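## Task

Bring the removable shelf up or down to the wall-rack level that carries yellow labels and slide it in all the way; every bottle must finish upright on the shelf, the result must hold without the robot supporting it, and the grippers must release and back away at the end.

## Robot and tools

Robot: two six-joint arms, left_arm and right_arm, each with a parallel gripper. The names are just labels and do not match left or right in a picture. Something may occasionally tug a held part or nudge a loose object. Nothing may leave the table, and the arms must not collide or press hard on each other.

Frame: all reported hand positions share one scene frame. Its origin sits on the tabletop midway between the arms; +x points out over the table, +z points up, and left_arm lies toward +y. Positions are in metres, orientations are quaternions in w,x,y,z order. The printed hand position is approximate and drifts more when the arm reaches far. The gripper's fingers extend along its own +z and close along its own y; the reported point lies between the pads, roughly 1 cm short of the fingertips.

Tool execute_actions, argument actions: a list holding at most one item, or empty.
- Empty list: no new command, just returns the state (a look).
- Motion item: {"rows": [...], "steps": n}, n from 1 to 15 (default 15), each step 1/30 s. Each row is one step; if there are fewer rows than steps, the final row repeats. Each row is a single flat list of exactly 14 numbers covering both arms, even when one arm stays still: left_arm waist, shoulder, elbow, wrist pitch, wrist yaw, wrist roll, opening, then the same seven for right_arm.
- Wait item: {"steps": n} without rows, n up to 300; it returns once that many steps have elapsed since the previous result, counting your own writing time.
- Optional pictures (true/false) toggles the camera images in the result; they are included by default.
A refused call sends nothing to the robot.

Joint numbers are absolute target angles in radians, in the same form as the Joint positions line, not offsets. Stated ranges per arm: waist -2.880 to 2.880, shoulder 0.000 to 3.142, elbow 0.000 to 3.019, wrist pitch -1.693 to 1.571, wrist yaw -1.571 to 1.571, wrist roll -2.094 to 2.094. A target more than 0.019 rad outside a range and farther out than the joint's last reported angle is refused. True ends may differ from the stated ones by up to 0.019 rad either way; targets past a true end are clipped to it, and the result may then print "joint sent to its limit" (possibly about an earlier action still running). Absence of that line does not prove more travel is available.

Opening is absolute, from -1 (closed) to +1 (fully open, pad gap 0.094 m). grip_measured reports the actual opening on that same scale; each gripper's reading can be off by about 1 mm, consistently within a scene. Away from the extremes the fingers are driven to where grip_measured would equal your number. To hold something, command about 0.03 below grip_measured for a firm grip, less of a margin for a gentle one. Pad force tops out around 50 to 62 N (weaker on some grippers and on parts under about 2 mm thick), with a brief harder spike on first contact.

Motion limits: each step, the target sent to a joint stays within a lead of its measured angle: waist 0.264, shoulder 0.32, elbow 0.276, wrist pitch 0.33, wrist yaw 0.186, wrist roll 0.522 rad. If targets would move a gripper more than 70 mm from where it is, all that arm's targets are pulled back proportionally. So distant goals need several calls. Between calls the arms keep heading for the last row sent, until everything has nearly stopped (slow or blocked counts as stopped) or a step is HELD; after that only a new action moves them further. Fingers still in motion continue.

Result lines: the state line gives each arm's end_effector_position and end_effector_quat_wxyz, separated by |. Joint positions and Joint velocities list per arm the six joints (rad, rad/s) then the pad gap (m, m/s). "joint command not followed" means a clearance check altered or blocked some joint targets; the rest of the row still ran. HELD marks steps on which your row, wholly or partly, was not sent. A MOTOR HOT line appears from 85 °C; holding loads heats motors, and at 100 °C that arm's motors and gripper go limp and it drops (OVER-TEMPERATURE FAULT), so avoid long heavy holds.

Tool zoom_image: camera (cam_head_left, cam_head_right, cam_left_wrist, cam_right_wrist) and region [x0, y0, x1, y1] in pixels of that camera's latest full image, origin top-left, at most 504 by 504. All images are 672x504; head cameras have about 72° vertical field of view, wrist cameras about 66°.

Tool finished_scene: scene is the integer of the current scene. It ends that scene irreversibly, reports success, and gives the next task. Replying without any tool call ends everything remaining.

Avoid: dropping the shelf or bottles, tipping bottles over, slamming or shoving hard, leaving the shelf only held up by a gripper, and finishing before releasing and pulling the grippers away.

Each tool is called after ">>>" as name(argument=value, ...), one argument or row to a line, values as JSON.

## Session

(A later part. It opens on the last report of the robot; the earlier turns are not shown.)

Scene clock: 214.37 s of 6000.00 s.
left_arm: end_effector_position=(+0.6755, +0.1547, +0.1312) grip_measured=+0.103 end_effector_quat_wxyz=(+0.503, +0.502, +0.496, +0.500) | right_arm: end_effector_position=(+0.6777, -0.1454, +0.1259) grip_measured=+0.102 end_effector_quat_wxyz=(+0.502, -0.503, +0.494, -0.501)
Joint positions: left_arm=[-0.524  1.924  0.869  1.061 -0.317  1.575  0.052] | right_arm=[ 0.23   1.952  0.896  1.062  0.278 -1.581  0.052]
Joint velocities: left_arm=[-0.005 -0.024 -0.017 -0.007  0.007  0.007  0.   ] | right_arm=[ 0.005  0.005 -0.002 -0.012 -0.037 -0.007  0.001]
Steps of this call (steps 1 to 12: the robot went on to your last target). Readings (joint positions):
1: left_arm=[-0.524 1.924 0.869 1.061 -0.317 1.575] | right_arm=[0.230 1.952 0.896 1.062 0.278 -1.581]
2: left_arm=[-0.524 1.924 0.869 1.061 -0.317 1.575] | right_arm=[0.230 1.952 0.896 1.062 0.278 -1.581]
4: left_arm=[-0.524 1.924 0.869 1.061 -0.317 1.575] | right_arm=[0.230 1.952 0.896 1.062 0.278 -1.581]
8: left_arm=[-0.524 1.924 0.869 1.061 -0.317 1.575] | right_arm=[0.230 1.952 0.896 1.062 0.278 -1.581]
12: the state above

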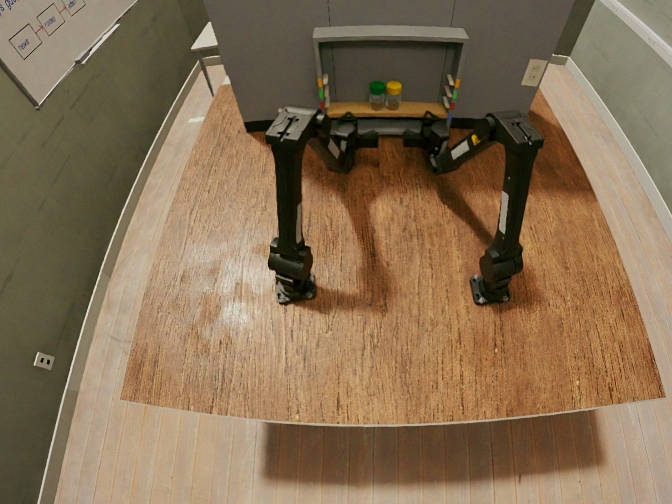

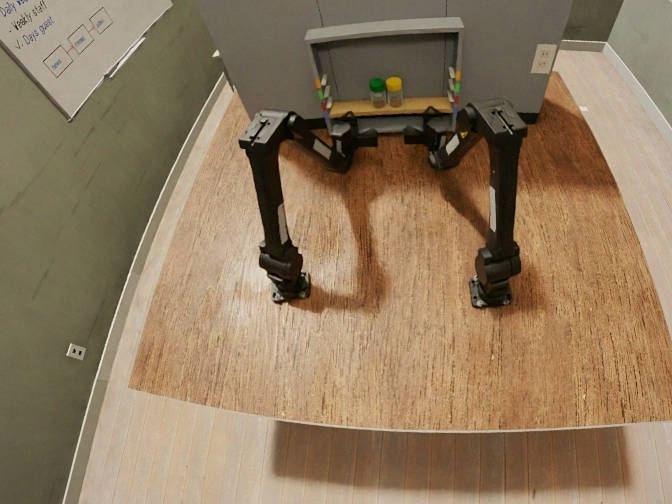

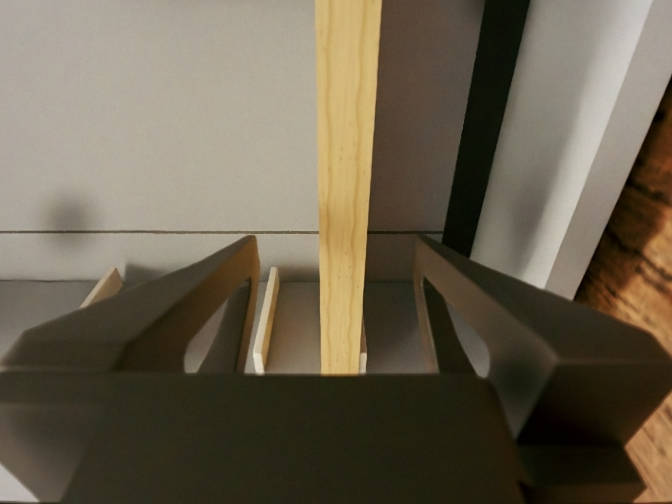

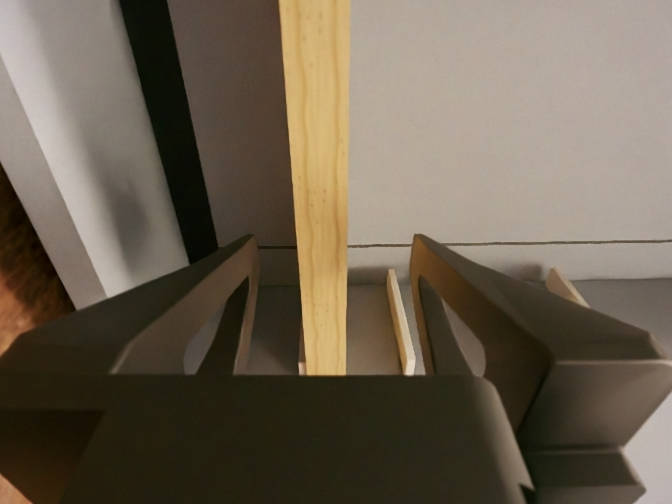

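>>> execute_actions(
  actions=[
    {"rows": [[-0.516,1.946,0.901,1.046,-0.314,1.59,0.1, 0.222,1.972,0.928,1.051,0.275,-1.585,0.1],[-0.515,1.948,0.906,1.044,-0.313,1.59,0.1, 0.221,1.974,0.933,1.049,0.274,-1.585,0.1],[-0.514,1.951,0.912,1.041,-0.312,1.59,0.1, 0.220,1.977,0.939,1.046,0.274,-1.585,0.1],[-0.512,1.956,0.921,1.036,-0.311,1.59,0.1, 0.219,1.982,0.948,1.041,0.273,-1.585,0.1],[-0.510,1.961,0.932,1.030,-0.309,1.59,0.1, 0.217,1.987,0.959,1.036,0.271,-1.585,0.1],[-0.508,1.967,0.944,1.024,-0.308,1.59,0.1, 0.215,1.993,0.971,1.029,0.270,-1.585,0.1],[-0.505,1.974,0.958,1.017,-0.306,1.59,0.1, 0.213,2.000,0.984,1.022,0.269,-1.585,0.1],[-0.502,1.981,0.972,1.010,-0.304,1.59,0.1, 0.211,2.007,0.998,1.015,0.267,-1.585,0.1],[-0.499,1.989,0.987,1.002,-0.302,1.59,0.1, 0.208,2.015,1.013,1.007,0.265,-1.585,0.1],[-0.497,1.997,1.003,0.994,-0.300,1.59,0.1, 0.206,2.023,1.029,1.000,0.264,-1.585,0.1],[-0.494,2.004,1.018,0.986,-0.297,1.59,0.1, 0.203,2.030,1.044,0.992,0.262,-1.585,0.1],[-0.491,2.012,1.033,0.978,-0.295,1.59,0.1, 0.201,2.038,1.059,0.984,0.260,-1.585,0.1],[-0.488,2.019,1.047,0.971,-0.293,1.59,0.1, 0.199,2.045,1.073,0.977,0.259,-1.585,0.1],[-0.485,2.026,1.061,0.964,-0.291,1.59,0.1, 0.197,2.052,1.086,0.970,0.257,-1.585,0.1],[-0.483,2.032,1.073,0.958,-0.290,1.59,0.1, 0.195,2.058,1.098,0.963,0.256,-1.585,0.1]], "steps": 15},
  ],
  pictures=false,
)

>>> execute_actions(
  actions=[
    {"rows": [[-0.481,2.037,1.084,0.952,-0.288,1.59,0.1, 0.193,2.063,1.109,0.958,0.255,-1.585,0.1],[-0.479,2.042,1.092,0.947,-0.287,1.59,0.1, 0.191,2.068,1.118,0.953,0.254,-1.585,0.1],[-0.478,2.045,1.099,0.944,-0.286,1.59,0.1, 0.190,2.071,1.124,0.950,0.253,-1.585,0.1],[-0.477,2.047,1.104,0.942,-0.285,1.59,0.1, 0.190,2.073,1.129,0.948,0.253,-1.585,0.1],[-0.477,2.048,1.105,0.941,-0.285,1.59,0.1, 0.1895,2.074,1.130,0.947,0.2525,-1.585,0.1]], "steps": 15},
  ],
)

Scene clock: 238.70 s of 6000.00 s.
left_arm: end_effector_position=(+0.7244, +0.1540, +0.1295) grip_measured=+0.103 end_effector_quat_wxyz=(+0.501, +0.502, +0.497, +0.500) | right_arm: end_effector_position=(+0.7250, -0.1439, +0.1257) grip_measured=+0.102 end_effector_quat_wxyz=(+0.501, -0.502, +0.495, -0.502)
Joint positions: left_arm=[-0.496  1.997  1.014  0.986 -0.294  1.575  0.052] | right_arm=[ 0.209  2.021  1.039  0.989  0.26  -1.581  0.052]
Joint velocities: left_arm=[ 0.093  0.19   0.388 -0.198  0.051  0.007  0.001] | right_arm=[-0.083  0.2    0.403 -0.222 -0.022  0.037  0.   ]
Steps of this call (steps 1 to 15: the robot went on to your last target; steps 16 to 90: nothing new was sent; then 20.83 s passed at rest; steps 91 to 105: all 15 steps of this action). Readings (joint positions):
91: left_arm=[-0.524 1.924 0.869 1.061 -0.317 1.575] | right_arm=[0.230 1.952 0.896 1.062 0.278 -1.581]
92: left_arm=[-0.524 1.924 0.869 1.060 -0.317 1.575] | right_arm=[0.230 1.952 0.896 1.062 0.278 -1.581]
94: left_arm=[-0.523 1.925 0.871 1.057 -0.315 1.575] | right_arm=[0.230 1.953 0.899 1.059 0.277 -1.581]
98: left_arm=[-0.518 1.943 0.906 1.037 -0.309 1.575] | right_arm=[0.227 1.968 0.932 1.040 0.272 -1.581]
105: the state above

Scene clock: 239.20 s of 6000.00 s.
left_arm: end_effector_position=(+0.7434, +0.1584, +0.1288) grip_measured=+0.103 end_effector_quat_wxyz=(+0.498, +0.500, +0.500, +0.502) | right_arm: end_effector_position=(+0.7430, -0.1490, +0.1232) grip_measured=+0.102 end_effector_quat_wxyz=(+0.497, -0.501, +0.498, -0.504)
Joint positions: left_arm=[-0.481  2.025  1.069  0.955 -0.288  1.575  0.052] | right_arm=[ 0.195  2.049  1.092  0.958  0.256 -1.581  0.052]
Joint velocities: left_arm=[-0.005  0.005 -0.007  0.007  0.022  0.095  0.   ] | right_arm=[ 0.005  0.005 -0.002 -0.002  0.007  0.007 -0.001]
Steps of this call (steps 1 to 15: all 15 steps of this action). Readings (joint positions):
1: left_arm=[-0.493 2.004 1.027 0.979 -0.293 1.575] | right_arm=[0.206 2.028 1.052 0.982 0.259 -1.581]
2: left_arm=[-0.490 2.010 1.039 0.973 -0.292 1.575] | right_arm=[0.203 2.034 1.064 0.976 0.258 -1.581]
4: left_arm=[-0.485 2.019 1.057 0.963 -0.289 1.575] | right_arm=[0.199 2.043 1.082 0.966 0.257 -1.581]
8: left_arm=[-0.481 2.025 1.069 0.956 -0.289 1.575] | right_arm=[0.195 2.049 1.092 0.959 0.256 -1.581]
15: the state above

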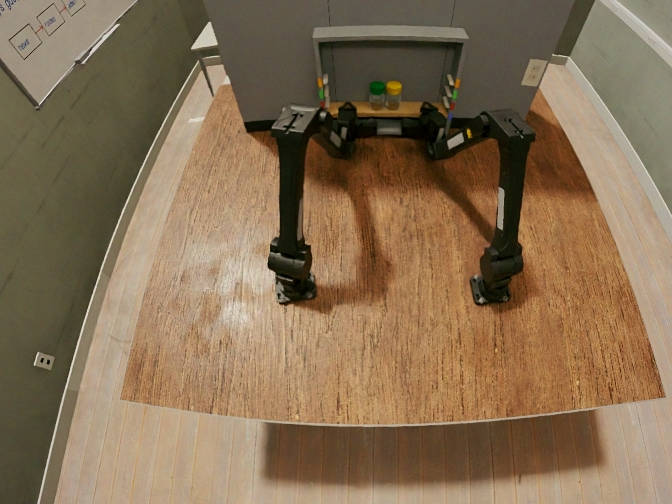

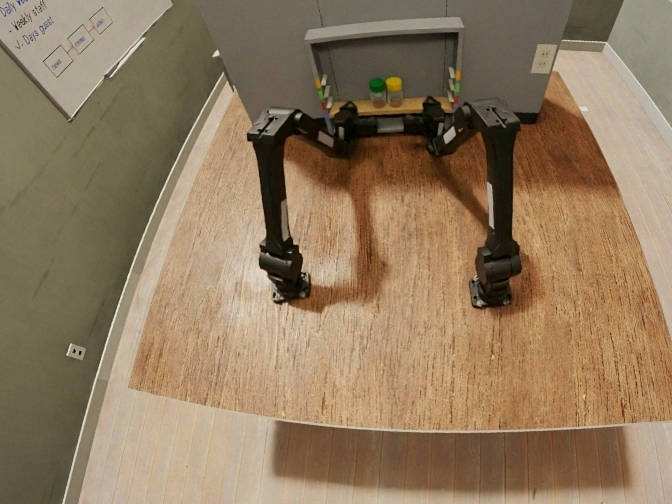

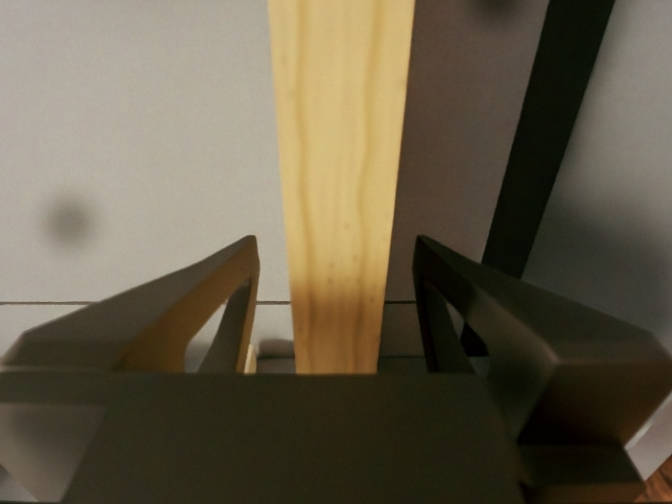

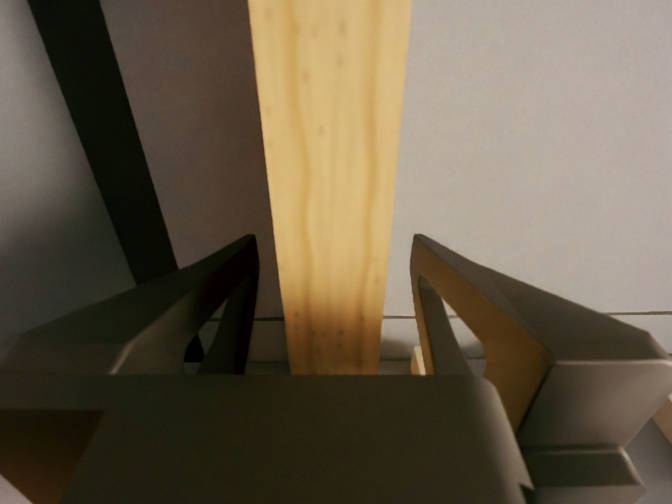

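>>> zoom_image(
  camera="cam_head_left",
  region=[300, 60, 480, 170],
)

Region (300, 60, 480, 170) of cam_head_left's 672x504 image, scaled by 2.800, with more detail than that image has.

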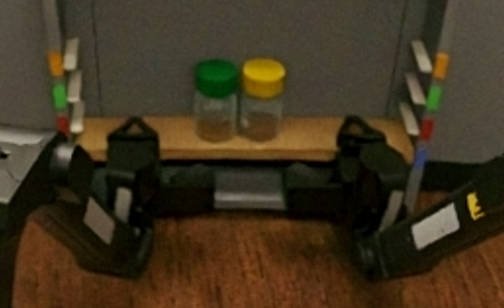

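>>> execute_actions(
  actions=[
    {"rows": [[-0.477,2.048,1.105,0.941,-0.285,1.59,0.03, 0.1895,2.074,1.130,0.947,0.2525,-1.585,0.03],[-0.477,2.048,1.105,0.941,-0.285,1.59,-0.05, 0.1895,2.074,1.130,0.947,0.2525,-1.585,-0.05],[-0.477,2.048,1.105,0.941,-0.285,1.59,-0.13, 0.1895,2.074,1.130,0.947,0.2525,-1.585,-0.13],[-0.477,2.048,1.105,0.941,-0.285,1.59,-0.21, 0.1895,2.074,1.130,0.947,0.2525,-1.585,-0.21],[-0.477,2.048,1.105,0.941,-0.285,1.59,-0.29, 0.1895,2.074,1.130,0.947,0.2525,-1.585,-0.29],[-0.477,2.048,1.105,0.941,-0.285,1.59,-0.36, 0.1895,2.074,1.130,0.947,0.2525,-1.585,-0.36],[-0.477,2.048,1.105,0.941,-0.285,1.59,-0.42, 0.1895,2.074,1.130,0.947,0.2525,-1.585,-0.42],[-0.477,2.048,1.105,0.941,-0.285,1.59,-0.46, 0.1895,2.074,1.130,0.947,0.2525,-1.585,-0.46],[-0.477,2.048,1.105,0.941,-0.285,1.59,-0.49, 0.1895,2.074,1.130,0.947,0.2525,-1.585,-0.49],[-0.477,2.048,1.105,0.941,-0.285,1.59,-0.52, 0.1895,2.074,1.130,0.947,0.2525,-1.585,-0.52],[-0.477,2.048,1.105,0.941,-0.285,1.59,-0.54, 0.1895,2.074,1.130,0.947,0.2525,-1.585,-0.54],[-0.477,2.048,1.105,0.941,-0.285,1.59,-0.56, 0.1895,2.074,1.130,0.947,0.2525,-1.585,-0.56],[-0.477,2.048,1.105,0.941,-0.285,1.59,-0.58, 0.1895,2.074,1.130,0.947,0.2525,-1.585,-0.58],[-0.477,2.048,1.105,0.941,-0.285,1.59,-0.60, 0.1895,2.074,1.130,0.947,0.2525,-1.585,-0.60],[-0.477,2.048,1.105,0.941,-0.285,1.59,-0.62, 0.1895,2.074,1.130,0.947,0.2525,-1.585,-0.62]], "steps": 15},
  ],
  pictures=false,
)

>>> execute_actions(
  actions=[
    {"steps": 10},
  ],
  pictures=false,
)

Scene clock: 251.60 s of 6000.00 s.
left_arm: end_effector_position=(+0.7434, +0.1584, +0.1288) grip_measured=-0.606 end_effector_quat_wxyz=(+0.498, +0.500, +0.500, +0.502) | right_arm: end_effector_position=(+0.7430, -0.1490, +0.1227) grip_measured=-0.606 end_effector_quat_wxyz=(+0.497, -0.502, +0.498, -0.503)
Joint positions: left_arm=[-0.481  2.025  1.069  0.955 -0.288  1.576  0.018] | right_arm=[ 0.195  2.05   1.092  0.957  0.256 -1.581  0.019]
Joint velocities: left_arm=[-0.005 -0.024 -0.012 -0.002  0.022 -0.066 -0.022] | right_arm=[-0.005 -0.015 -0.002 -0.012 -0.022 -0.007 -0.013]
Steps of this call (steps 1 to 15: the robot went on to your last target; steps 16 to 90: nothing new was sent; then 8.90 s passed at rest; steps 91 to 105: all 15 steps of this action). Readings (joint positions):
91: left_arm=[-0.481 2.025 1.069 0.955 -0.288 1.576] | right_arm=[0.195 2.049 1.092 0.958 0.256 -1.581]
92: left_arm=[-0.481 2.025 1.069 0.955 -0.288 1.576] | right_arm=[0.195 2.049 1.092 0.958 0.256 -1.581]
94: left_arm=[-0.481 2.025 1.069 0.955 -0.288 1.576] | right_arm=[0.195 2.049 1.092 0.958 0.256 -1.581]
98: left_arm=[-0.481 2.025 1.069 0.955 -0.288 1.576] | right_arm=[0.195 2.049 1.092 0.958 0.256 -1.581]
105: the state above

Scene clock: 251.93 s of 6000.00 s.
left_arm: end_effector_position=(+0.7434, +0.1584, +0.1288) grip_measured=-0.616 end_effector_quat_wxyz=(+0.497, +0.500, +0.500, +0.502) | right_arm: end_effector_position=(+0.7430, -0.1490, +0.1226) grip_measured=-0.610 end_effector_quat_wxyz=(+0.496, -0.502, +0.498, -0.503)
Joint positions: left_arm=[-0.481  2.025  1.069  0.955 -0.288  1.577  0.018] | right_arm=[ 0.195  2.05   1.092  0.957  0.256 -1.581  0.018]
Joint velocities: left_arm=[-0.015 -0.015  0.007 -0.002  0.007 -0.007  0.   ] | right_arm=[-0.005 -0.015 -0.007  0.002 -0.007  0.051  0.   ]
Steps of this call (steps 1 to 10: the robot went on to your last target). Readings (joint positions):
1: left_arm=[-0.481 2.025 1.069 0.955 -0.288 1.576] | right_arm=[0.195 2.050 1.092 0.957 0.256 -1.581]
2: left_arm=[-0.481 2.025 1.069 0.955 -0.288 1.576] | right_arm=[0.195 2.050 1.092 0.957 0.256 -1.581]
4: left_arm=[-0.481 2.025 1.069 0.955 -0.288 1.576] | right_arm=[0.195 2.050 1.092 0.957 0.256 -1.581]
8: left_arm=[-0.481 2.025 1.069 0.955 -0.288 1.577] | right_arm=[0.195 2.050 1.092 0.957 0.256 -1.581]
10: the state above

>>> execute_actions(
  actions=[
    {"rows": [[-0.477,2.048,1.105,0.941,-0.285,1.59,-0.63, 0.1895,2.074,1.130,0.947,0.2525,-1.585,-0.63],[-0.477,2.048,1.105,0.941,-0.285,1.59,-0.64, 0.1895,2.074,1.130,0.947,0.2525,-1.585,-0.64],[-0.477,2.048,1.105,0.941,-0.285,1.59,-0.65, 0.1895,2.074,1.130,0.947,0.2525,-1.585,-0.65],[-0.477,2.048,1.105,0.941,-0.285,1.59,-0.66, 0.1895,2.074,1.130,0.947,0.2525,-1.585,-0.655]], "steps": 12},
  ],
)

Scene clock: 254.73 s of 6000.00 s.
left_arm: end_effector_position=(+0.7435, +0.1584, +0.1290) grip_measured=-0.639 end_effector_quat_wxyz=(+0.497, +0.500, +0.500, +0.502) | right_arm: end_effector_position=(+0.7430, -0.1490, +0.1226) grip_measured=-0.625 end_effector_quat_wxyz=(+0.496, -0.502, +0.498, -0.503)
Joint positions: left_arm=[-0.481  2.025  1.069  0.955 -0.288  1.577  0.017] | right_arm=[ 0.195  2.05   1.092  0.957  0.256 -1.582  0.018]
Joint velocities: left_arm=[-0.005 -0.005  0.002 -0.017 -0.081 -0.051  0.   ] | right_arm=[-0.005 -0.015  0.012 -0.017  0.022 -0.066 -0.   ]
Steps of this call (steps 1 to 15: the robot went on to your last target; steps 16 to 72: nothing new was sent; steps 73 to 84: all 12 steps of this action). Readings (joint positions):
73: left_arm=[-0.481 2.025 1.069 0.955 -0.288 1.577] | right_arm=[0.195 2.050 1.092 0.957 0.256 -1.581]
74: left_arm=[-0.481 2.025 1.069 0.955 -0.288 1.577] | right_arm=[0.195 2.050 1.092 0.957 0.256 -1.581]
76: left_arm=[-0.481 2.025 1.069 0.955 -0.288 1.577] | right_arm=[0.195 2.050 1.092 0.957 0.256 -1.582]
80: left_arm=[-0.481 2.025 1.069 0.955 -0.288 1.577] | right_arm=[0.195 2.050 1.092 0.957 0.256 -1.582]
84: the state above

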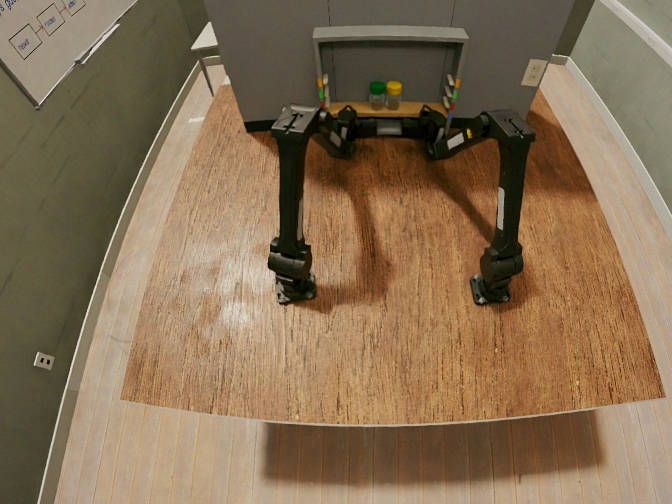

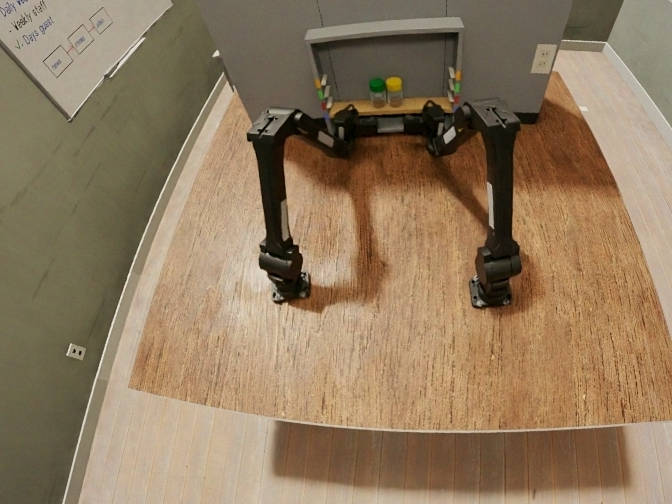

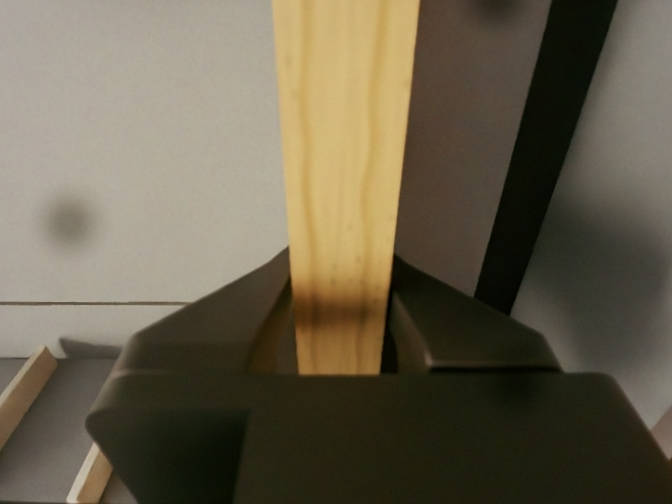

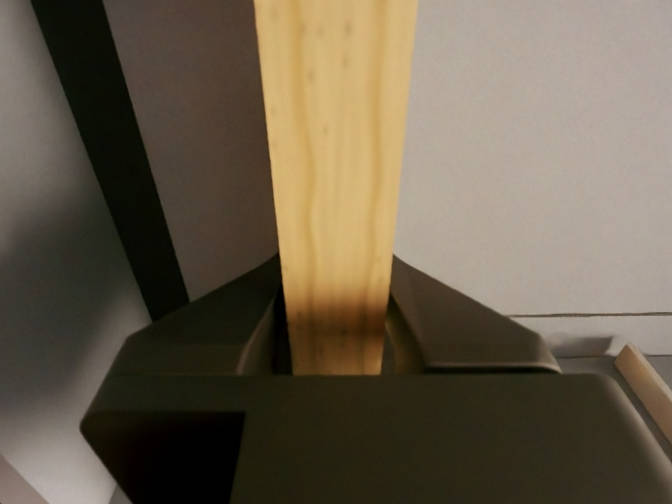

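>>> execute_actions(
  actions=[
    {"rows": [[-0.480,2.035,1.096,0.954,-0.287,1.58,-0.675, 0.193,2.061,1.121,0.959,0.255,-1.582,-0.66],[-0.484,2.022,1.088,0.967,-0.289,1.58,-0.675, 0.197,2.048,1.111,0.970,0.257,-1.582,-0.66],[-0.487,2.010,1.079,0.980,-0.291,1.58,-0.675, 0.201,2.035,1.102,0.982,0.259,-1.582,-0.66],[-0.487,2.008,1.076,0.981,-0.291,1.58,-0.675, 0.201,2.033,1.099,0.983,0.259,-1.582,-0.66],[-0.489,2.004,1.069,0.983,-0.293,1.58,-0.675, 0.203,2.029,1.092,0.986,0.260,-1.582,-0.66],[-0.491,1.996,1.058,0.987,-0.295,1.58,-0.675, 0.204,2.022,1.081,0.990,0.262,-1.582,-0.66],[-0.493,1.987,1.045,0.992,-0.297,1.58,-0.675, 0.206,2.013,1.068,0.994,0.264,-1.582,-0.66],[-0.496,1.977,1.029,0.998,-0.300,1.58,-0.675, 0.209,2.003,1.052,1.000,0.267,-1.582,-0.66],[-0.499,1.967,1.013,1.004,-0.303,1.58,-0.675, 0.211,1.993,1.036,1.006,0.269,-1.582,-0.66],[-0.501,1.956,0.997,1.009,-0.305,1.58,-0.675, 0.214,1.982,1.020,1.012,0.271,-1.582,-0.66],[-0.504,1.946,0.981,1.015,-0.308,1.58,-0.675, 0.216,1.972,1.004,1.018,0.274,-1.582,-0.66],[-0.506,1.937,0.968,1.020,-0.310,1.58,-0.675, 0.218,1.963,0.991,1.022,0.276,-1.582,-0.66],[-0.508,1.929,0.957,1.024,-0.312,1.58,-0.675, 0.220,1.956,0.980,1.026,0.278,-1.582,-0.66],[-0.510,1.925,0.950,1.026,-0.314,1.58,-0.675, 0.221,1.952,0.973,1.029,0.279,-1.582,-0.66],[-0.510,1.923,0.947,1.027,-0.314,1.58,-0.675, 0.2213,1.950,0.970,1.030,0.279,-1.582,-0.66]], "steps": 15},
  ],
  pictures=false,
)

>>> execute_actions(
  actions=[
    {"steps": 15},
  ],
)

Scene clock: 293.37 s of 6000.00 s.
left_arm: end_effector_position=(+0.7055, +0.1587, +0.1293) grip_measured=-0.639 end_effector_quat_wxyz=(+0.494, +0.503, +0.502, +0.501) | right_arm: end_effector_position=(+0.7061, -0.1479, +0.1240) grip_measured=-0.625 end_effector_quat_wxyz=(+0.492, -0.507, +0.500, -0.501)
Joint positions: left_arm=[-0.502  1.962  0.955  0.997 -0.311  1.577  0.017] | right_arm=[ 0.214  1.984  0.98   0.99   0.274 -1.582  0.018]
Joint velocities: left_arm=[-0.054 -0.2   -0.295  0.061  0.037 -0.037 -0.001] | right_arm=[ 0.063 -0.171 -0.286  0.076  0.022 -0.022 -0.   ]
Steps of this call (steps 1 to 15: the robot went on to your last target; steps 16 to 90: nothing new was sent; then 35.13 s passed at rest; steps 91 to 105: all 15 steps of this action). Readings (joint positions):
91: left_arm=[-0.481 2.025 1.069 0.955 -0.288 1.577] | right_arm=[0.195 2.050 1.092 0.957 0.256 -1.582]
92: left_arm=[-0.481 2.025 1.069 0.955 -0.288 1.577] | right_arm=[0.195 2.050 1.092 0.957 0.256 -1.582]
94: left_arm=[-0.481 2.025 1.069 0.958 -0.288 1.577] | right_arm=[0.195 2.049 1.092 0.957 0.256 -1.582]
98: left_arm=[-0.483 2.022 1.059 0.966 -0.291 1.577] | right_arm=[0.196 2.044 1.084 0.960 0.258 -1.582]
105: the state above

Scene clock: 293.87 s of 6000.00 s.
left_arm: end_effector_position=(+0.7008, +0.1591, +0.1293) grip_measured=-0.639 end_effector_quat_wxyz=(+0.493, +0.504, +0.502, +0.501) | right_arm: end_effector_position=(+0.7016, -0.1475, +0.1236) grip_measured=-0.625 end_effector_quat_wxyz=(+0.492, -0.508, +0.500, -0.500)
Joint positions: left_arm=[-0.504  1.953  0.941  1.    -0.312  1.577  0.017] | right_arm=[ 0.217  1.977  0.966  0.993  0.275 -1.582  0.018]
Joint velocities: left_arm=[-0.005 -0.024 -0.027  0.007  0.037 -0.095  0.001] | right_arm=[-0.005 -0.005 -0.002 -0.002  0.007 -0.051 -0.   ]
Steps of this call (steps 1 to 15: the robot went on to your last target). Readings (joint positions):
1: left_arm=[-0.503 1.956 0.947 0.998 -0.312 1.577] | right_arm=[0.216 1.980 0.972 0.992 0.275 -1.582]
2: left_arm=[-0.504 1.954 0.942 0.999 -0.312 1.577] | right_arm=[0.216 1.977 0.968 0.992 0.275 -1.582]
4: left_arm=[-0.504 1.953 0.941 1.000 -0.312 1.577] | right_arm=[0.217 1.977 0.966 0.993 0.275 -1.582]
8: left_arm=[-0.504 1.953 0.941 1.000 -0.312 1.577] | right_arm=[0.217 1.977 0.966 0.993 0.275 -1.582]
15: the state above

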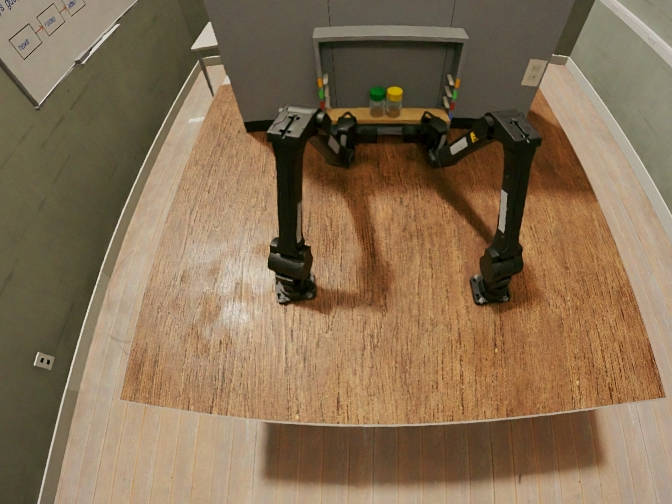

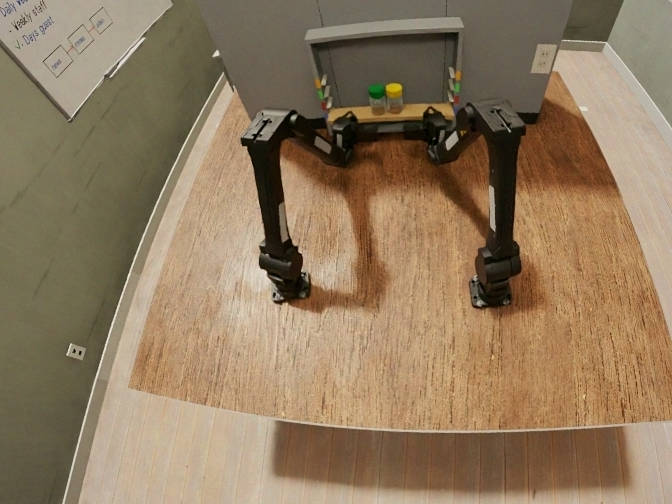

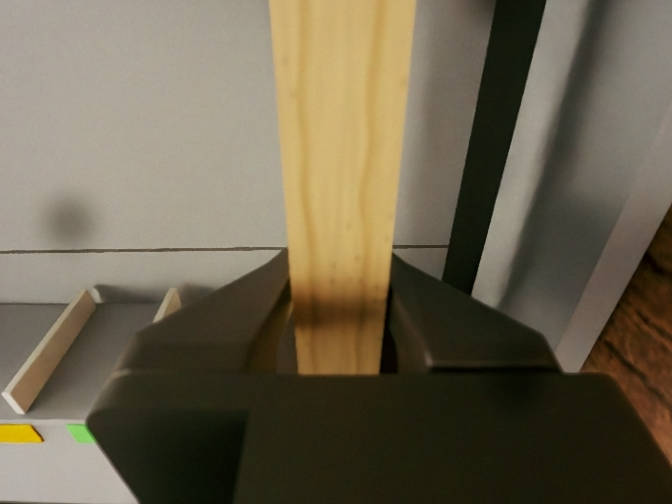

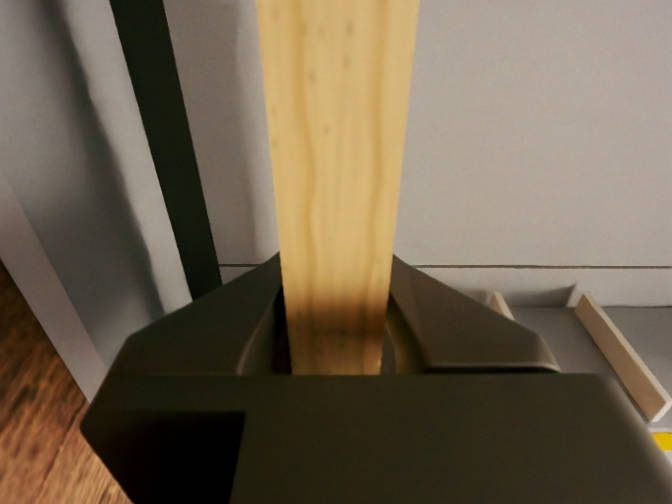

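>>> execute_actions(
  actions=[
    {"rows": [[-0.510,1.921,0.947,1.028,-0.314,1.58,-0.675, 0.2213,1.948,0.970,1.032,0.279,-1.582,-0.66],[-0.510,1.919,0.947,1.029,-0.314,1.58,-0.675, 0.2213,1.946,0.970,1.034,0.279,-1.582,-0.66],[-0.510,1.917,0.947,1.030,-0.314,1.58,-0.675, 0.2213,1.944,0.970,1.036,0.279,-1.582,-0.66],[-0.510,1.915,0.947,1.031,-0.314,1.58,-0.675, 0.2213,1.942,0.970,1.038,0.279,-1.582,-0.66],[-0.510,1.913,0.947,1.032,-0.314,1.58,-0.675, 0.2213,1.940,0.970,1.040,0.279,-1.582,-0.66],[-0.510,1.911,0.947,1.033,-0.314,1.58,-0.675, 0.2213,1.938,0.970,1.042,0.279,-1.582,-0.66],[-0.510,1.909,0.947,1.034,-0.314,1.58,-0.675, 0.2213,1.936,0.970,1.044,0.279,-1.582,-0.66],[-0.510,1.907,0.947,1.035,-0.314,1.58,-0.675, 0.2213,1.934,0.970,1.045,0.279,-1.582,-0.66],[-0.510,1.905,0.947,1.036,-0.314,1.58,-0.675, 0.2213,1.932,0.970,1.046,0.279,-1.582,-0.66],[-0.510,1.903,0.947,1.037,-0.314,1.58,-0.675, 0.2213,1.930,0.970,1.047,0.279,-1.582,-0.66],[-0.510,1.901,0.947,1.038,-0.314,1.58,-0.675, 0.2213,1.928,0.970,1.048,0.279,-1.582,-0.66],[-0.510,1.899,0.947,1.040,-0.314,1.58,-0.675, 0.2213,1.926,0.970,1.050,0.279,-1.582,-0.66]], "steps": 15},
  ],
  pictures=false,
)

>>> execute_actions(
  actions=[
    {"steps": 10},
  ],
  pictures=false,
)

Scene clock: 305.93 s of 6000.00 s.
left_arm: end_effector_position=(+0.6996, +0.1592, +0.1303) grip_measured=-0.639 end_effector_quat_wxyz=(+0.494, +0.504, +0.502, +0.501) | right_arm: end_effector_position=(+0.7004, -0.1475, +0.1257) grip_measured=-0.625 end_effector_quat_wxyz=(+0.494, -0.506, +0.499, -0.501)
Joint positions: left_arm=[-0.504  1.95   0.937  1.001 -0.312  1.576  0.017] | right_arm=[ 0.217  1.973  0.963  0.998  0.275 -1.582  0.018]
Joint velocities: left_arm=[-0.005 -0.015 -0.012 -0.007  0.066 -0.037 -0.001] | right_arm=[-0.005 -0.015 -0.042  0.022  0.022 -0.037 -0.   ]
Steps of this call (steps 1 to 15: the robot went on to your last target; steps 16 to 90: nothing new was sent; then 8.57 s passed at rest; steps 91 to 105: all 15 steps of this action). Readings (joint positions):
91: left_arm=[-0.504 1.953 0.941 1.000 -0.312 1.577] | right_arm=[0.217 1.977 0.966 0.993 0.275 -1.582]
92: left_arm=[-0.504 1.953 0.941 1.000 -0.312 1.577] | right_arm=[0.217 1.977 0.966 0.993 0.275 -1.582]
94: left_arm=[-0.504 1.953 0.941 1.001 -0.312 1.577] | right_arm=[0.217 1.977 0.966 0.994 0.275 -1.582]
98: left_arm=[-0.504 1.953 0.941 1.001 -0.312 1.577] | right_arm=[0.217 1.977 0.966 0.996 0.275 -1.582]
105: the state above

Scene clock: 306.27 s of 6000.00 s.
left_arm: end_effector_position=(+0.6993, +0.1593, +0.1302) grip_measured=-0.639 end_effector_quat_wxyz=(+0.494, +0.504, +0.502, +0.500) | right_arm: end_effector_position=(+0.7001, -0.1473, +0.1256) grip_measured=-0.625 end_effector_quat_wxyz=(+0.493, -0.507, +0.499, -0.500)
Joint positions: left_arm=[-0.504  1.949  0.936  1.001 -0.312  1.575  0.017] | right_arm=[ 0.217  1.973  0.962  0.998  0.275 -1.582  0.018]
Joint velocities: left_arm=[-0.015 -0.015 -0.022 -0.022 -0.037 -0.066 -0.001] | right_arm=[ 0.015 -0.005 -0.002  0.007 -0.066  0.051 -0.001]
Steps of this call (steps 1 to 10: the robot went on to your last target). Readings (joint positions):
1: left_arm=[-0.504 1.949 0.937 1.001 -0.312 1.575] | right_arm=[0.217 1.973 0.962 0.998 0.275 -1.582]
2: left_arm=[-0.504 1.949 0.936 1.001 -0.312 1.575] | right_arm=[0.217 1.973 0.962 0.998 0.275 -1.582]
4: left_arm=[-0.504 1.949 0.936 1.001 -0.312 1.575] | right_arm=[0.217 1.973 0.962 0.998 0.275 -1.582]
8: left_arm=[-0.504 1.949 0.936 1.001 -0.312 1.575] | right_arm=[0.217 1.973 0.962 0.998 0.275 -1.582]
10: the state above

>>> execute_actions(
  actions=[
    {"rows": [[-0.510,1.897,0.949,1.042,-0.314,1.58,-0.675, 0.2213,1.924,0.972,1.052,0.279,-1.582,-0.66],[-0.510,1.895,0.951,1.044,-0.314,1.58,-0.675, 0.2213,1.922,0.974,1.054,0.279,-1.582,-0.66],[-0.510,1.893,0.953,1.046,-0.314,1.58,-0.675, 0.2213,1.920,0.976,1.056,0.279,-1.582,-0.66],[-0.510,1.891,0.955,1.048,-0.314,1.58,-0.675, 0.2213,1.918,0.978,1.058,0.279,-1.582,-0.66],[-0.510,1.889,0.957,1.050,-0.314,1.58,-0.675, 0.2213,1.916,0.980,1.060,0.279,-1.582,-0.66],[-0.510,1.887,0.959,1.052,-0.314,1.58,-0.675, 0.2213,1.914,0.982,1.062,0.279,-1.582,-0.66],[-0.510,1.885,0.961,1.054,-0.314,1.58,-0.675, 0.2213,1.912,0.984,1.064,0.279,-1.582,-0.66],[-0.510,1.883,0.963,1.056,-0.314,1.58,-0.675, 0.2213,1.910,0.986,1.066,0.279,-1.582,-0.66],[-0.510,1.881,0.965,1.058,-0.314,1.58,-0.675, 0.2213,1.908,0.988,1.068,0.279,-1.582,-0.66],[-0.510,1.879,0.967,1.060,-0.314,1.58,-0.675, 0.2213,1.906,0.990,1.070,0.279,-1.582,-0.66]], "steps": 15},
  ],
  pictures=false,
)

>>> execute_actions(
  actions=[
    {"steps": 8},
  ],
  pictures=false,
)

Scene clock: 312.93 s of 6000.00 s.
left_arm: end_effector_position=(+0.6991, +0.1593, +0.1485) grip_measured=-0.639 end_effector_quat_wxyz=(+0.506, +0.491, +0.495, +0.507) | right_arm: end_effector_position=(+0.6999, -0.1474, +0.1455) grip_measured=-0.625 end_effector_quat_wxyz=(+0.503, -0.496, +0.489, -0.511)
Joint positions: left_arm=[-0.504  1.928  0.936  1.02  -0.312  1.575  0.017] | right_arm=[ 0.217  1.949  0.962  1.017  0.275 -1.594  0.018]
Joint velocities: left_arm=[-0.005 -0.044 -0.012  0.017  0.022 -0.037  0.   ] | right_arm=[ 0.015 -0.015 -0.007  0.017 -0.051 -0.037 -0.001]
Steps of this call (steps 1 to 15: the robot went on to your last target; steps 16 to 90: nothing new was sent; then 3.17 s passed at rest; steps 91 to 105: all 15 steps of this action). Readings (joint positions):
91: left_arm=[-0.504 1.949 0.936 1.001 -0.312 1.575] | right_arm=[0.217 1.973 0.962 0.998 0.275 -1.582]
92: left_arm=[-0.504 1.949 0.936 1.002 -0.312 1.575] | right_arm=[0.217 1.973 0.962 0.999 0.275 -1.582]
94: left_arm=[-0.504 1.948 0.936 1.004 -0.312 1.575] | right_arm=[0.217 1.972 0.962 1.001 0.275 -1.582]
98: left_arm=[-0.504 1.943 0.936 1.010 -0.312 1.575] | right_arm=[0.217 1.966 0.962 1.007 0.275 -1.585]
105: the state above

Scene clock: 313.20 s of 6000.00 s.
left_arm: end_effector_position=(+0.6991, +0.1593, +0.1492) grip_measured=-0.639 end_effector_quat_wxyz=(+0.507, +0.490, +0.495, +0.507) | right_arm: end_effector_position=(+0.6999, -0.1474, +0.1465) grip_measured=-0.625 end_effector_quat_wxyz=(+0.504, -0.496, +0.488, -0.512)
Joint positions: left_arm=[-0.504  1.927  0.936  1.021 -0.312  1.575  0.017] | right_arm=[ 0.217  1.948  0.962  1.018  0.275 -1.595  0.018]
Joint velocities: left_arm=[-0.005 -0.005 -0.017 -0.017 -0.007 -0.022 -0.001] | right_arm=[-0.015 -0.005 -0.012  0.002 -0.022 -0.022  0.001]
Steps of this call (steps 1 to 8: the robot went on to your last target). Readings (joint positions):
1: left_arm=[-0.504 1.927 0.936 1.021 -0.312 1.575] | right_arm=[0.217 1.948 0.962 1.017 0.275 -1.595]
2: left_arm=[-0.504 1.927 0.936 1.021 -0.312 1.575] | right_arm=[0.217 1.948 0.962 1.018 0.275 -1.595]
4: left_arm=[-0.504 1.927 0.936 1.021 -0.312 1.575] | right_arm=[0.217 1.948 0.962 1.018 0.275 -1.595]
8: the state above

>>> execute_actions(
  actions=[
    {"rows": [[-0.510,1.878,0.957,1.06,-0.314,1.58,-0.675, 0.2215,1.905,0.980,1.07,0.279,-1.582,-0.66],[-0.511,1.877,0.946,1.06,-0.315,1.58,-0.675, 0.222,1.904,0.968,1.07,0.280,-1.582,-0.66],[-0.512,1.874,0.937,1.06,-0.316,1.58,-0.675, 0.223,1.902,0.959,1.07,0.281,-1.582,-0.66],[-0.514,1.870,0.929,1.06,-0.318,1.58,-0.675, 0.225,1.898,0.951,1.07,0.283,-1.582,-0.66],[-0.516,1.866,0.920,1.06,-0.320,1.58,-0.675, 0.226,1.894,0.942,1.07,0.284,-1.582,-0.66],[-0.519,1.860,0.909,1.06,-0.323,1.58,-0.675, 0.229,1.890,0.931,1.07,0.287,-1.582,-0.66],[-0.521,1.855,0.898,1.06,-0.325,1.58,-0.675, 0.231,1.885,0.918,1.072,0.289,-1.582,-0.66],[-0.524,1.848,0.885,1.062,-0.328,1.58,-0.675, 0.233,1.879,0.905,1.079,0.292,-1.582,-0.66],[-0.527,1.841,0.871,1.069,-0.331,1.58,-0.675, 0.236,1.873,0.891,1.086,0.294,-1.582,-0.66],[-0.531,1.834,0.857,1.076,-0.335,1.58,-0.675, 0.239,1.867,0.876,1.093,0.297,-1.582,-0.66],[-0.534,1.827,0.842,1.083,-0.338,1.58,-0.675, 0.242,1.860,0.860,1.101,0.300,-1.582,-0.66],[-0.538,1.820,0.827,1.090,-0.342,1.58,-0.675, 0.245,1.854,0.845,1.109,0.304,-1.582,-0.66],[-0.542,1.812,0.813,1.097,-0.346,1.58,-0.675, 0.248,1.847,0.830,1.116,0.307,-1.582,-0.66],[-0.546,1.805,0.798,1.104,-0.350,1.58,-0.675, 0.252,1.840,0.816,1.123,0.311,-1.582,-0.66],[-0.550,1.798,0.784,1.111,-0.354,1.58,-0.675, 0.255,1.833,0.802,1.130,0.314,-1.582,-0.66]], "steps": 15},
  ],
  pictures=false,
)

>>> execute_actions(
  actions=[
    {"rows": [[-0.554,1.792,0.771,1.118,-0.358,1.58,-0.675, 0.259,1.826,0.788,1.137,0.318,-1.582,-0.66],[-0.557,1.786,0.759,1.124,-0.361,1.58,-0.675, 0.262,1.820,0.776,1.144,0.321,-1.582,-0.66],[-0.561,1.780,0.747,1.129,-0.365,1.58,-0.675, 0.265,1.815,0.764,1.149,0.324,-1.582,-0.66],[-0.564,1.775,0.737,1.134,-0.368,1.58,-0.675, 0.267,1.810,0.754,1.155,0.326,-1.582,-0.66],[-0.566,1.771,0.728,1.139,-0.370,1.58,-0.675, 0.270,1.805,0.745,1.159,0.329,-1.582,-0.66],[-0.568,1.767,0.721,1.142,-0.372,1.58,-0.675, 0.271,1.802,0.737,1.163,0.330,-1.582,-0.66],[-0.570,1.764,0.716,1.145,-0.374,1.58,-0.675, 0.273,1.799,0.732,1.166,0.332,-1.582,-0.66],[-0.571,1.763,0.712,1.146,-0.375,1.58,-0.675, 0.274,1.798,0.728,1.167,0.333,-1.582,-0.66],[-0.571,1.762,0.711,1.147,-0.375,1.58,-0.675, 0.274,1.797,0.727,1.168,0.333,-1.582,-0.66]], "steps": 15},
  ],
  pictures=false,
)

>>> execute_actions(
  actions=[
    {"steps": 8},
  ],
)

Scene clock: 345.80 s of 6000.00 s.
left_arm: end_effector_position=(+0.6498, +0.1589, +0.1350) grip_measured=-0.639 end_effector_quat_wxyz=(+0.493, +0.504, +0.503, +0.500) | right_arm: end_effector_position=(+0.6505, -0.1473, +0.1302) grip_measured=-0.625 end_effector_quat_wxyz=(+0.493, -0.507, +0.498, -0.502)
Joint positions: left_arm=[-0.538  1.865  0.795  1.055 -0.347  1.574  0.017] | right_arm=[ 0.247  1.891  0.818  1.063  0.305 -1.586  0.018]
Joint velocities: left_arm=[-0.142 -0.239 -0.403  0.203 -0.125  0.022 -0.001] | right_arm=[ 0.112 -0.22  -0.413  0.198  0.125  0.007 -0.001]
Steps of this call (steps 1 to 15: the robot went on to your last target; steps 16 to 90: nothing new was sent; then 29.10 s passed at rest; steps 91 to 105: all 15 steps of this action). Readings (joint positions):
91: left_arm=[-0.504 1.927 0.936 1.021 -0.312 1.575] | right_arm=[0.217 1.948 0.962 1.018 0.275 -1.596]
92: left_arm=[-0.504 1.927 0.936 1.021 -0.312 1.575] | right_arm=[0.217 1.948 0.962 1.018 0.275 -1.596]
94: left_arm=[-0.505 1.926 0.932 1.021 -0.313 1.575] | right_arm=[0.218 1.947 0.958 1.018 0.275 -1.596]
98: left_arm=[-0.513 1.912 0.898 1.021 -0.321 1.575] | right_arm=[0.225 1.933 0.923 1.021 0.283 -1.595]
105: the state above

Scene clock: 346.30 s of 6000.00 s.
left_arm: end_effector_position=(+0.6140, +0.1587, +0.1403) grip_measured=-0.639 end_effector_quat_wxyz=(+0.497, +0.501, +0.501, +0.501) | right_arm: end_effector_position=(+0.6148, -0.1469, +0.1354) grip_measured=-0.625 end_effector_quat_wxyz=(+0.497, -0.504, +0.496, -0.503)
Joint positions: left_arm=[-0.567  1.806  0.698  1.106 -0.373  1.574  0.017] | right_arm=[ 0.272  1.834  0.718  1.117  0.328 -1.586  0.018]
Joint velocities: left_arm=[ 0.005 -0.005  0.007 -0.002 -0.007  0.022  0.001] | right_arm=[-0.005  0.005  0.012 -0.007  0.037  0.007 -0.001]
Steps of this call (steps 1 to 15: all 15 steps of this action). Readings (joint positions):
1: left_arm=[-0.543 1.857 0.781 1.062 -0.351 1.574] | right_arm=[0.251 1.884 0.803 1.071 0.308 -1.586]
2: left_arm=[-0.546 1.849 0.768 1.069 -0.355 1.574] | right_arm=[0.254 1.877 0.789 1.078 0.312 -1.586]
4: left_arm=[-0.554 1.835 0.743 1.082 -0.362 1.574] | right_arm=[0.261 1.862 0.764 1.091 0.318 -1.586]
8: left_arm=[-0.564 1.812 0.707 1.101 -0.371 1.574] | right_arm=[0.270 1.840 0.728 1.111 0.326 -1.586]
15: the state above

Scene clock: 346.57 s of 6000.00 s.
left_arm: end_effector_position=(+0.6140, +0.1587, +0.1403) grip_measured=-0.639 end_effector_quat_wxyz=(+0.497, +0.501, +0.501, +0.501) | right_arm: end_effector_position=(+0.6148, -0.1469, +0.1354) grip_measured=-0.625 end_effector_quat_wxyz=(+0.497, -0.504, +0.496, -0.503)
Joint positions: left_arm=[-0.567  1.806  0.698  1.106 -0.373  1.574  0.017] | right_arm=[ 0.272  1.834  0.718  1.117  0.328 -1.586  0.018]
Joint velocities: left_arm=[ 0.005 -0.005 -0.007 -0.007 -0.037  0.037 -0.001] | right_arm=[-0.024 -0.005  0.012 -0.002  0.051 -0.066  0.   ]
Steps of this call (steps 1 to 8: the robot went on to your last target). Readings (joint positions):
1: left_arm=[-0.567 1.806 0.698 1.106 -0.373 1.574] | right_arm=[0.272 1.834 0.718 1.117 0.328 -1.586]
2: left_arm=[-0.567 1.806 0.698 1.106 -0.373 1.574] | right_arm=[0.272 1.834 0.718 1.117 0.328 -1.586]
4: left_arm=[-0.567 1.806 0.698 1.106 -0.373 1.574] | right_arm=[0.272 1.834 0.718 1.117 0.328 -1.586]
8: the state above

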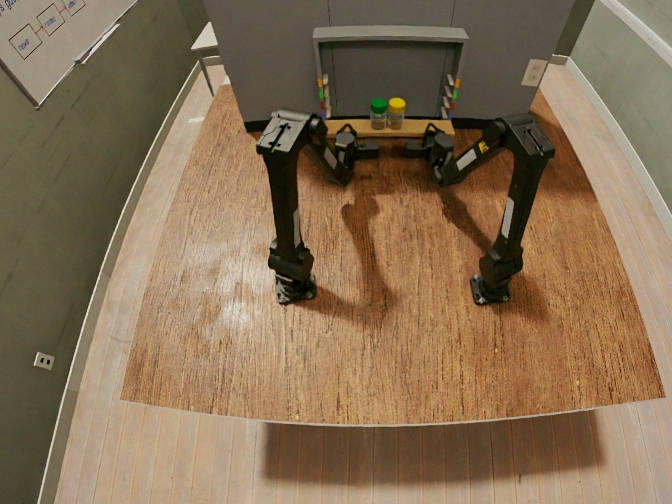

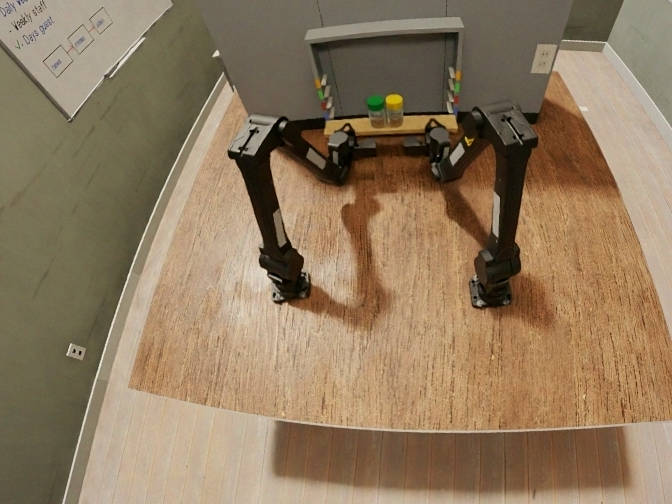

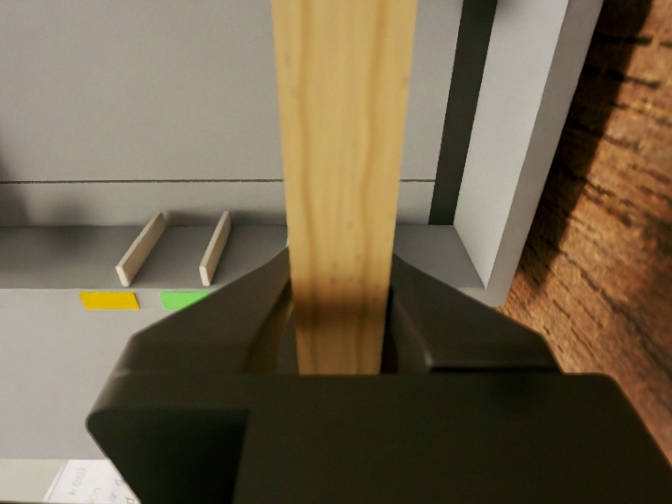

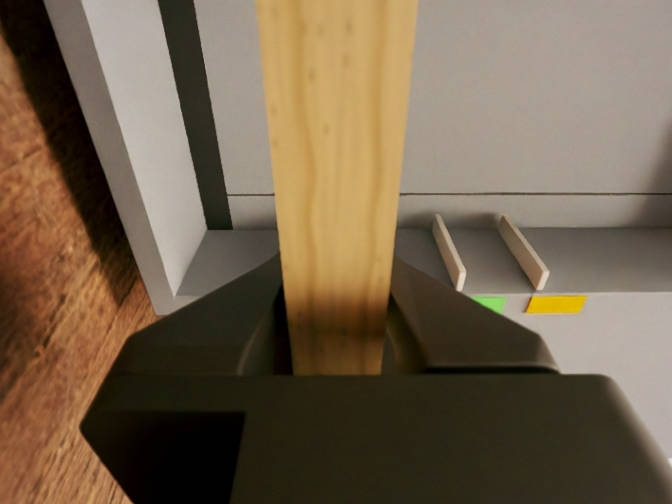

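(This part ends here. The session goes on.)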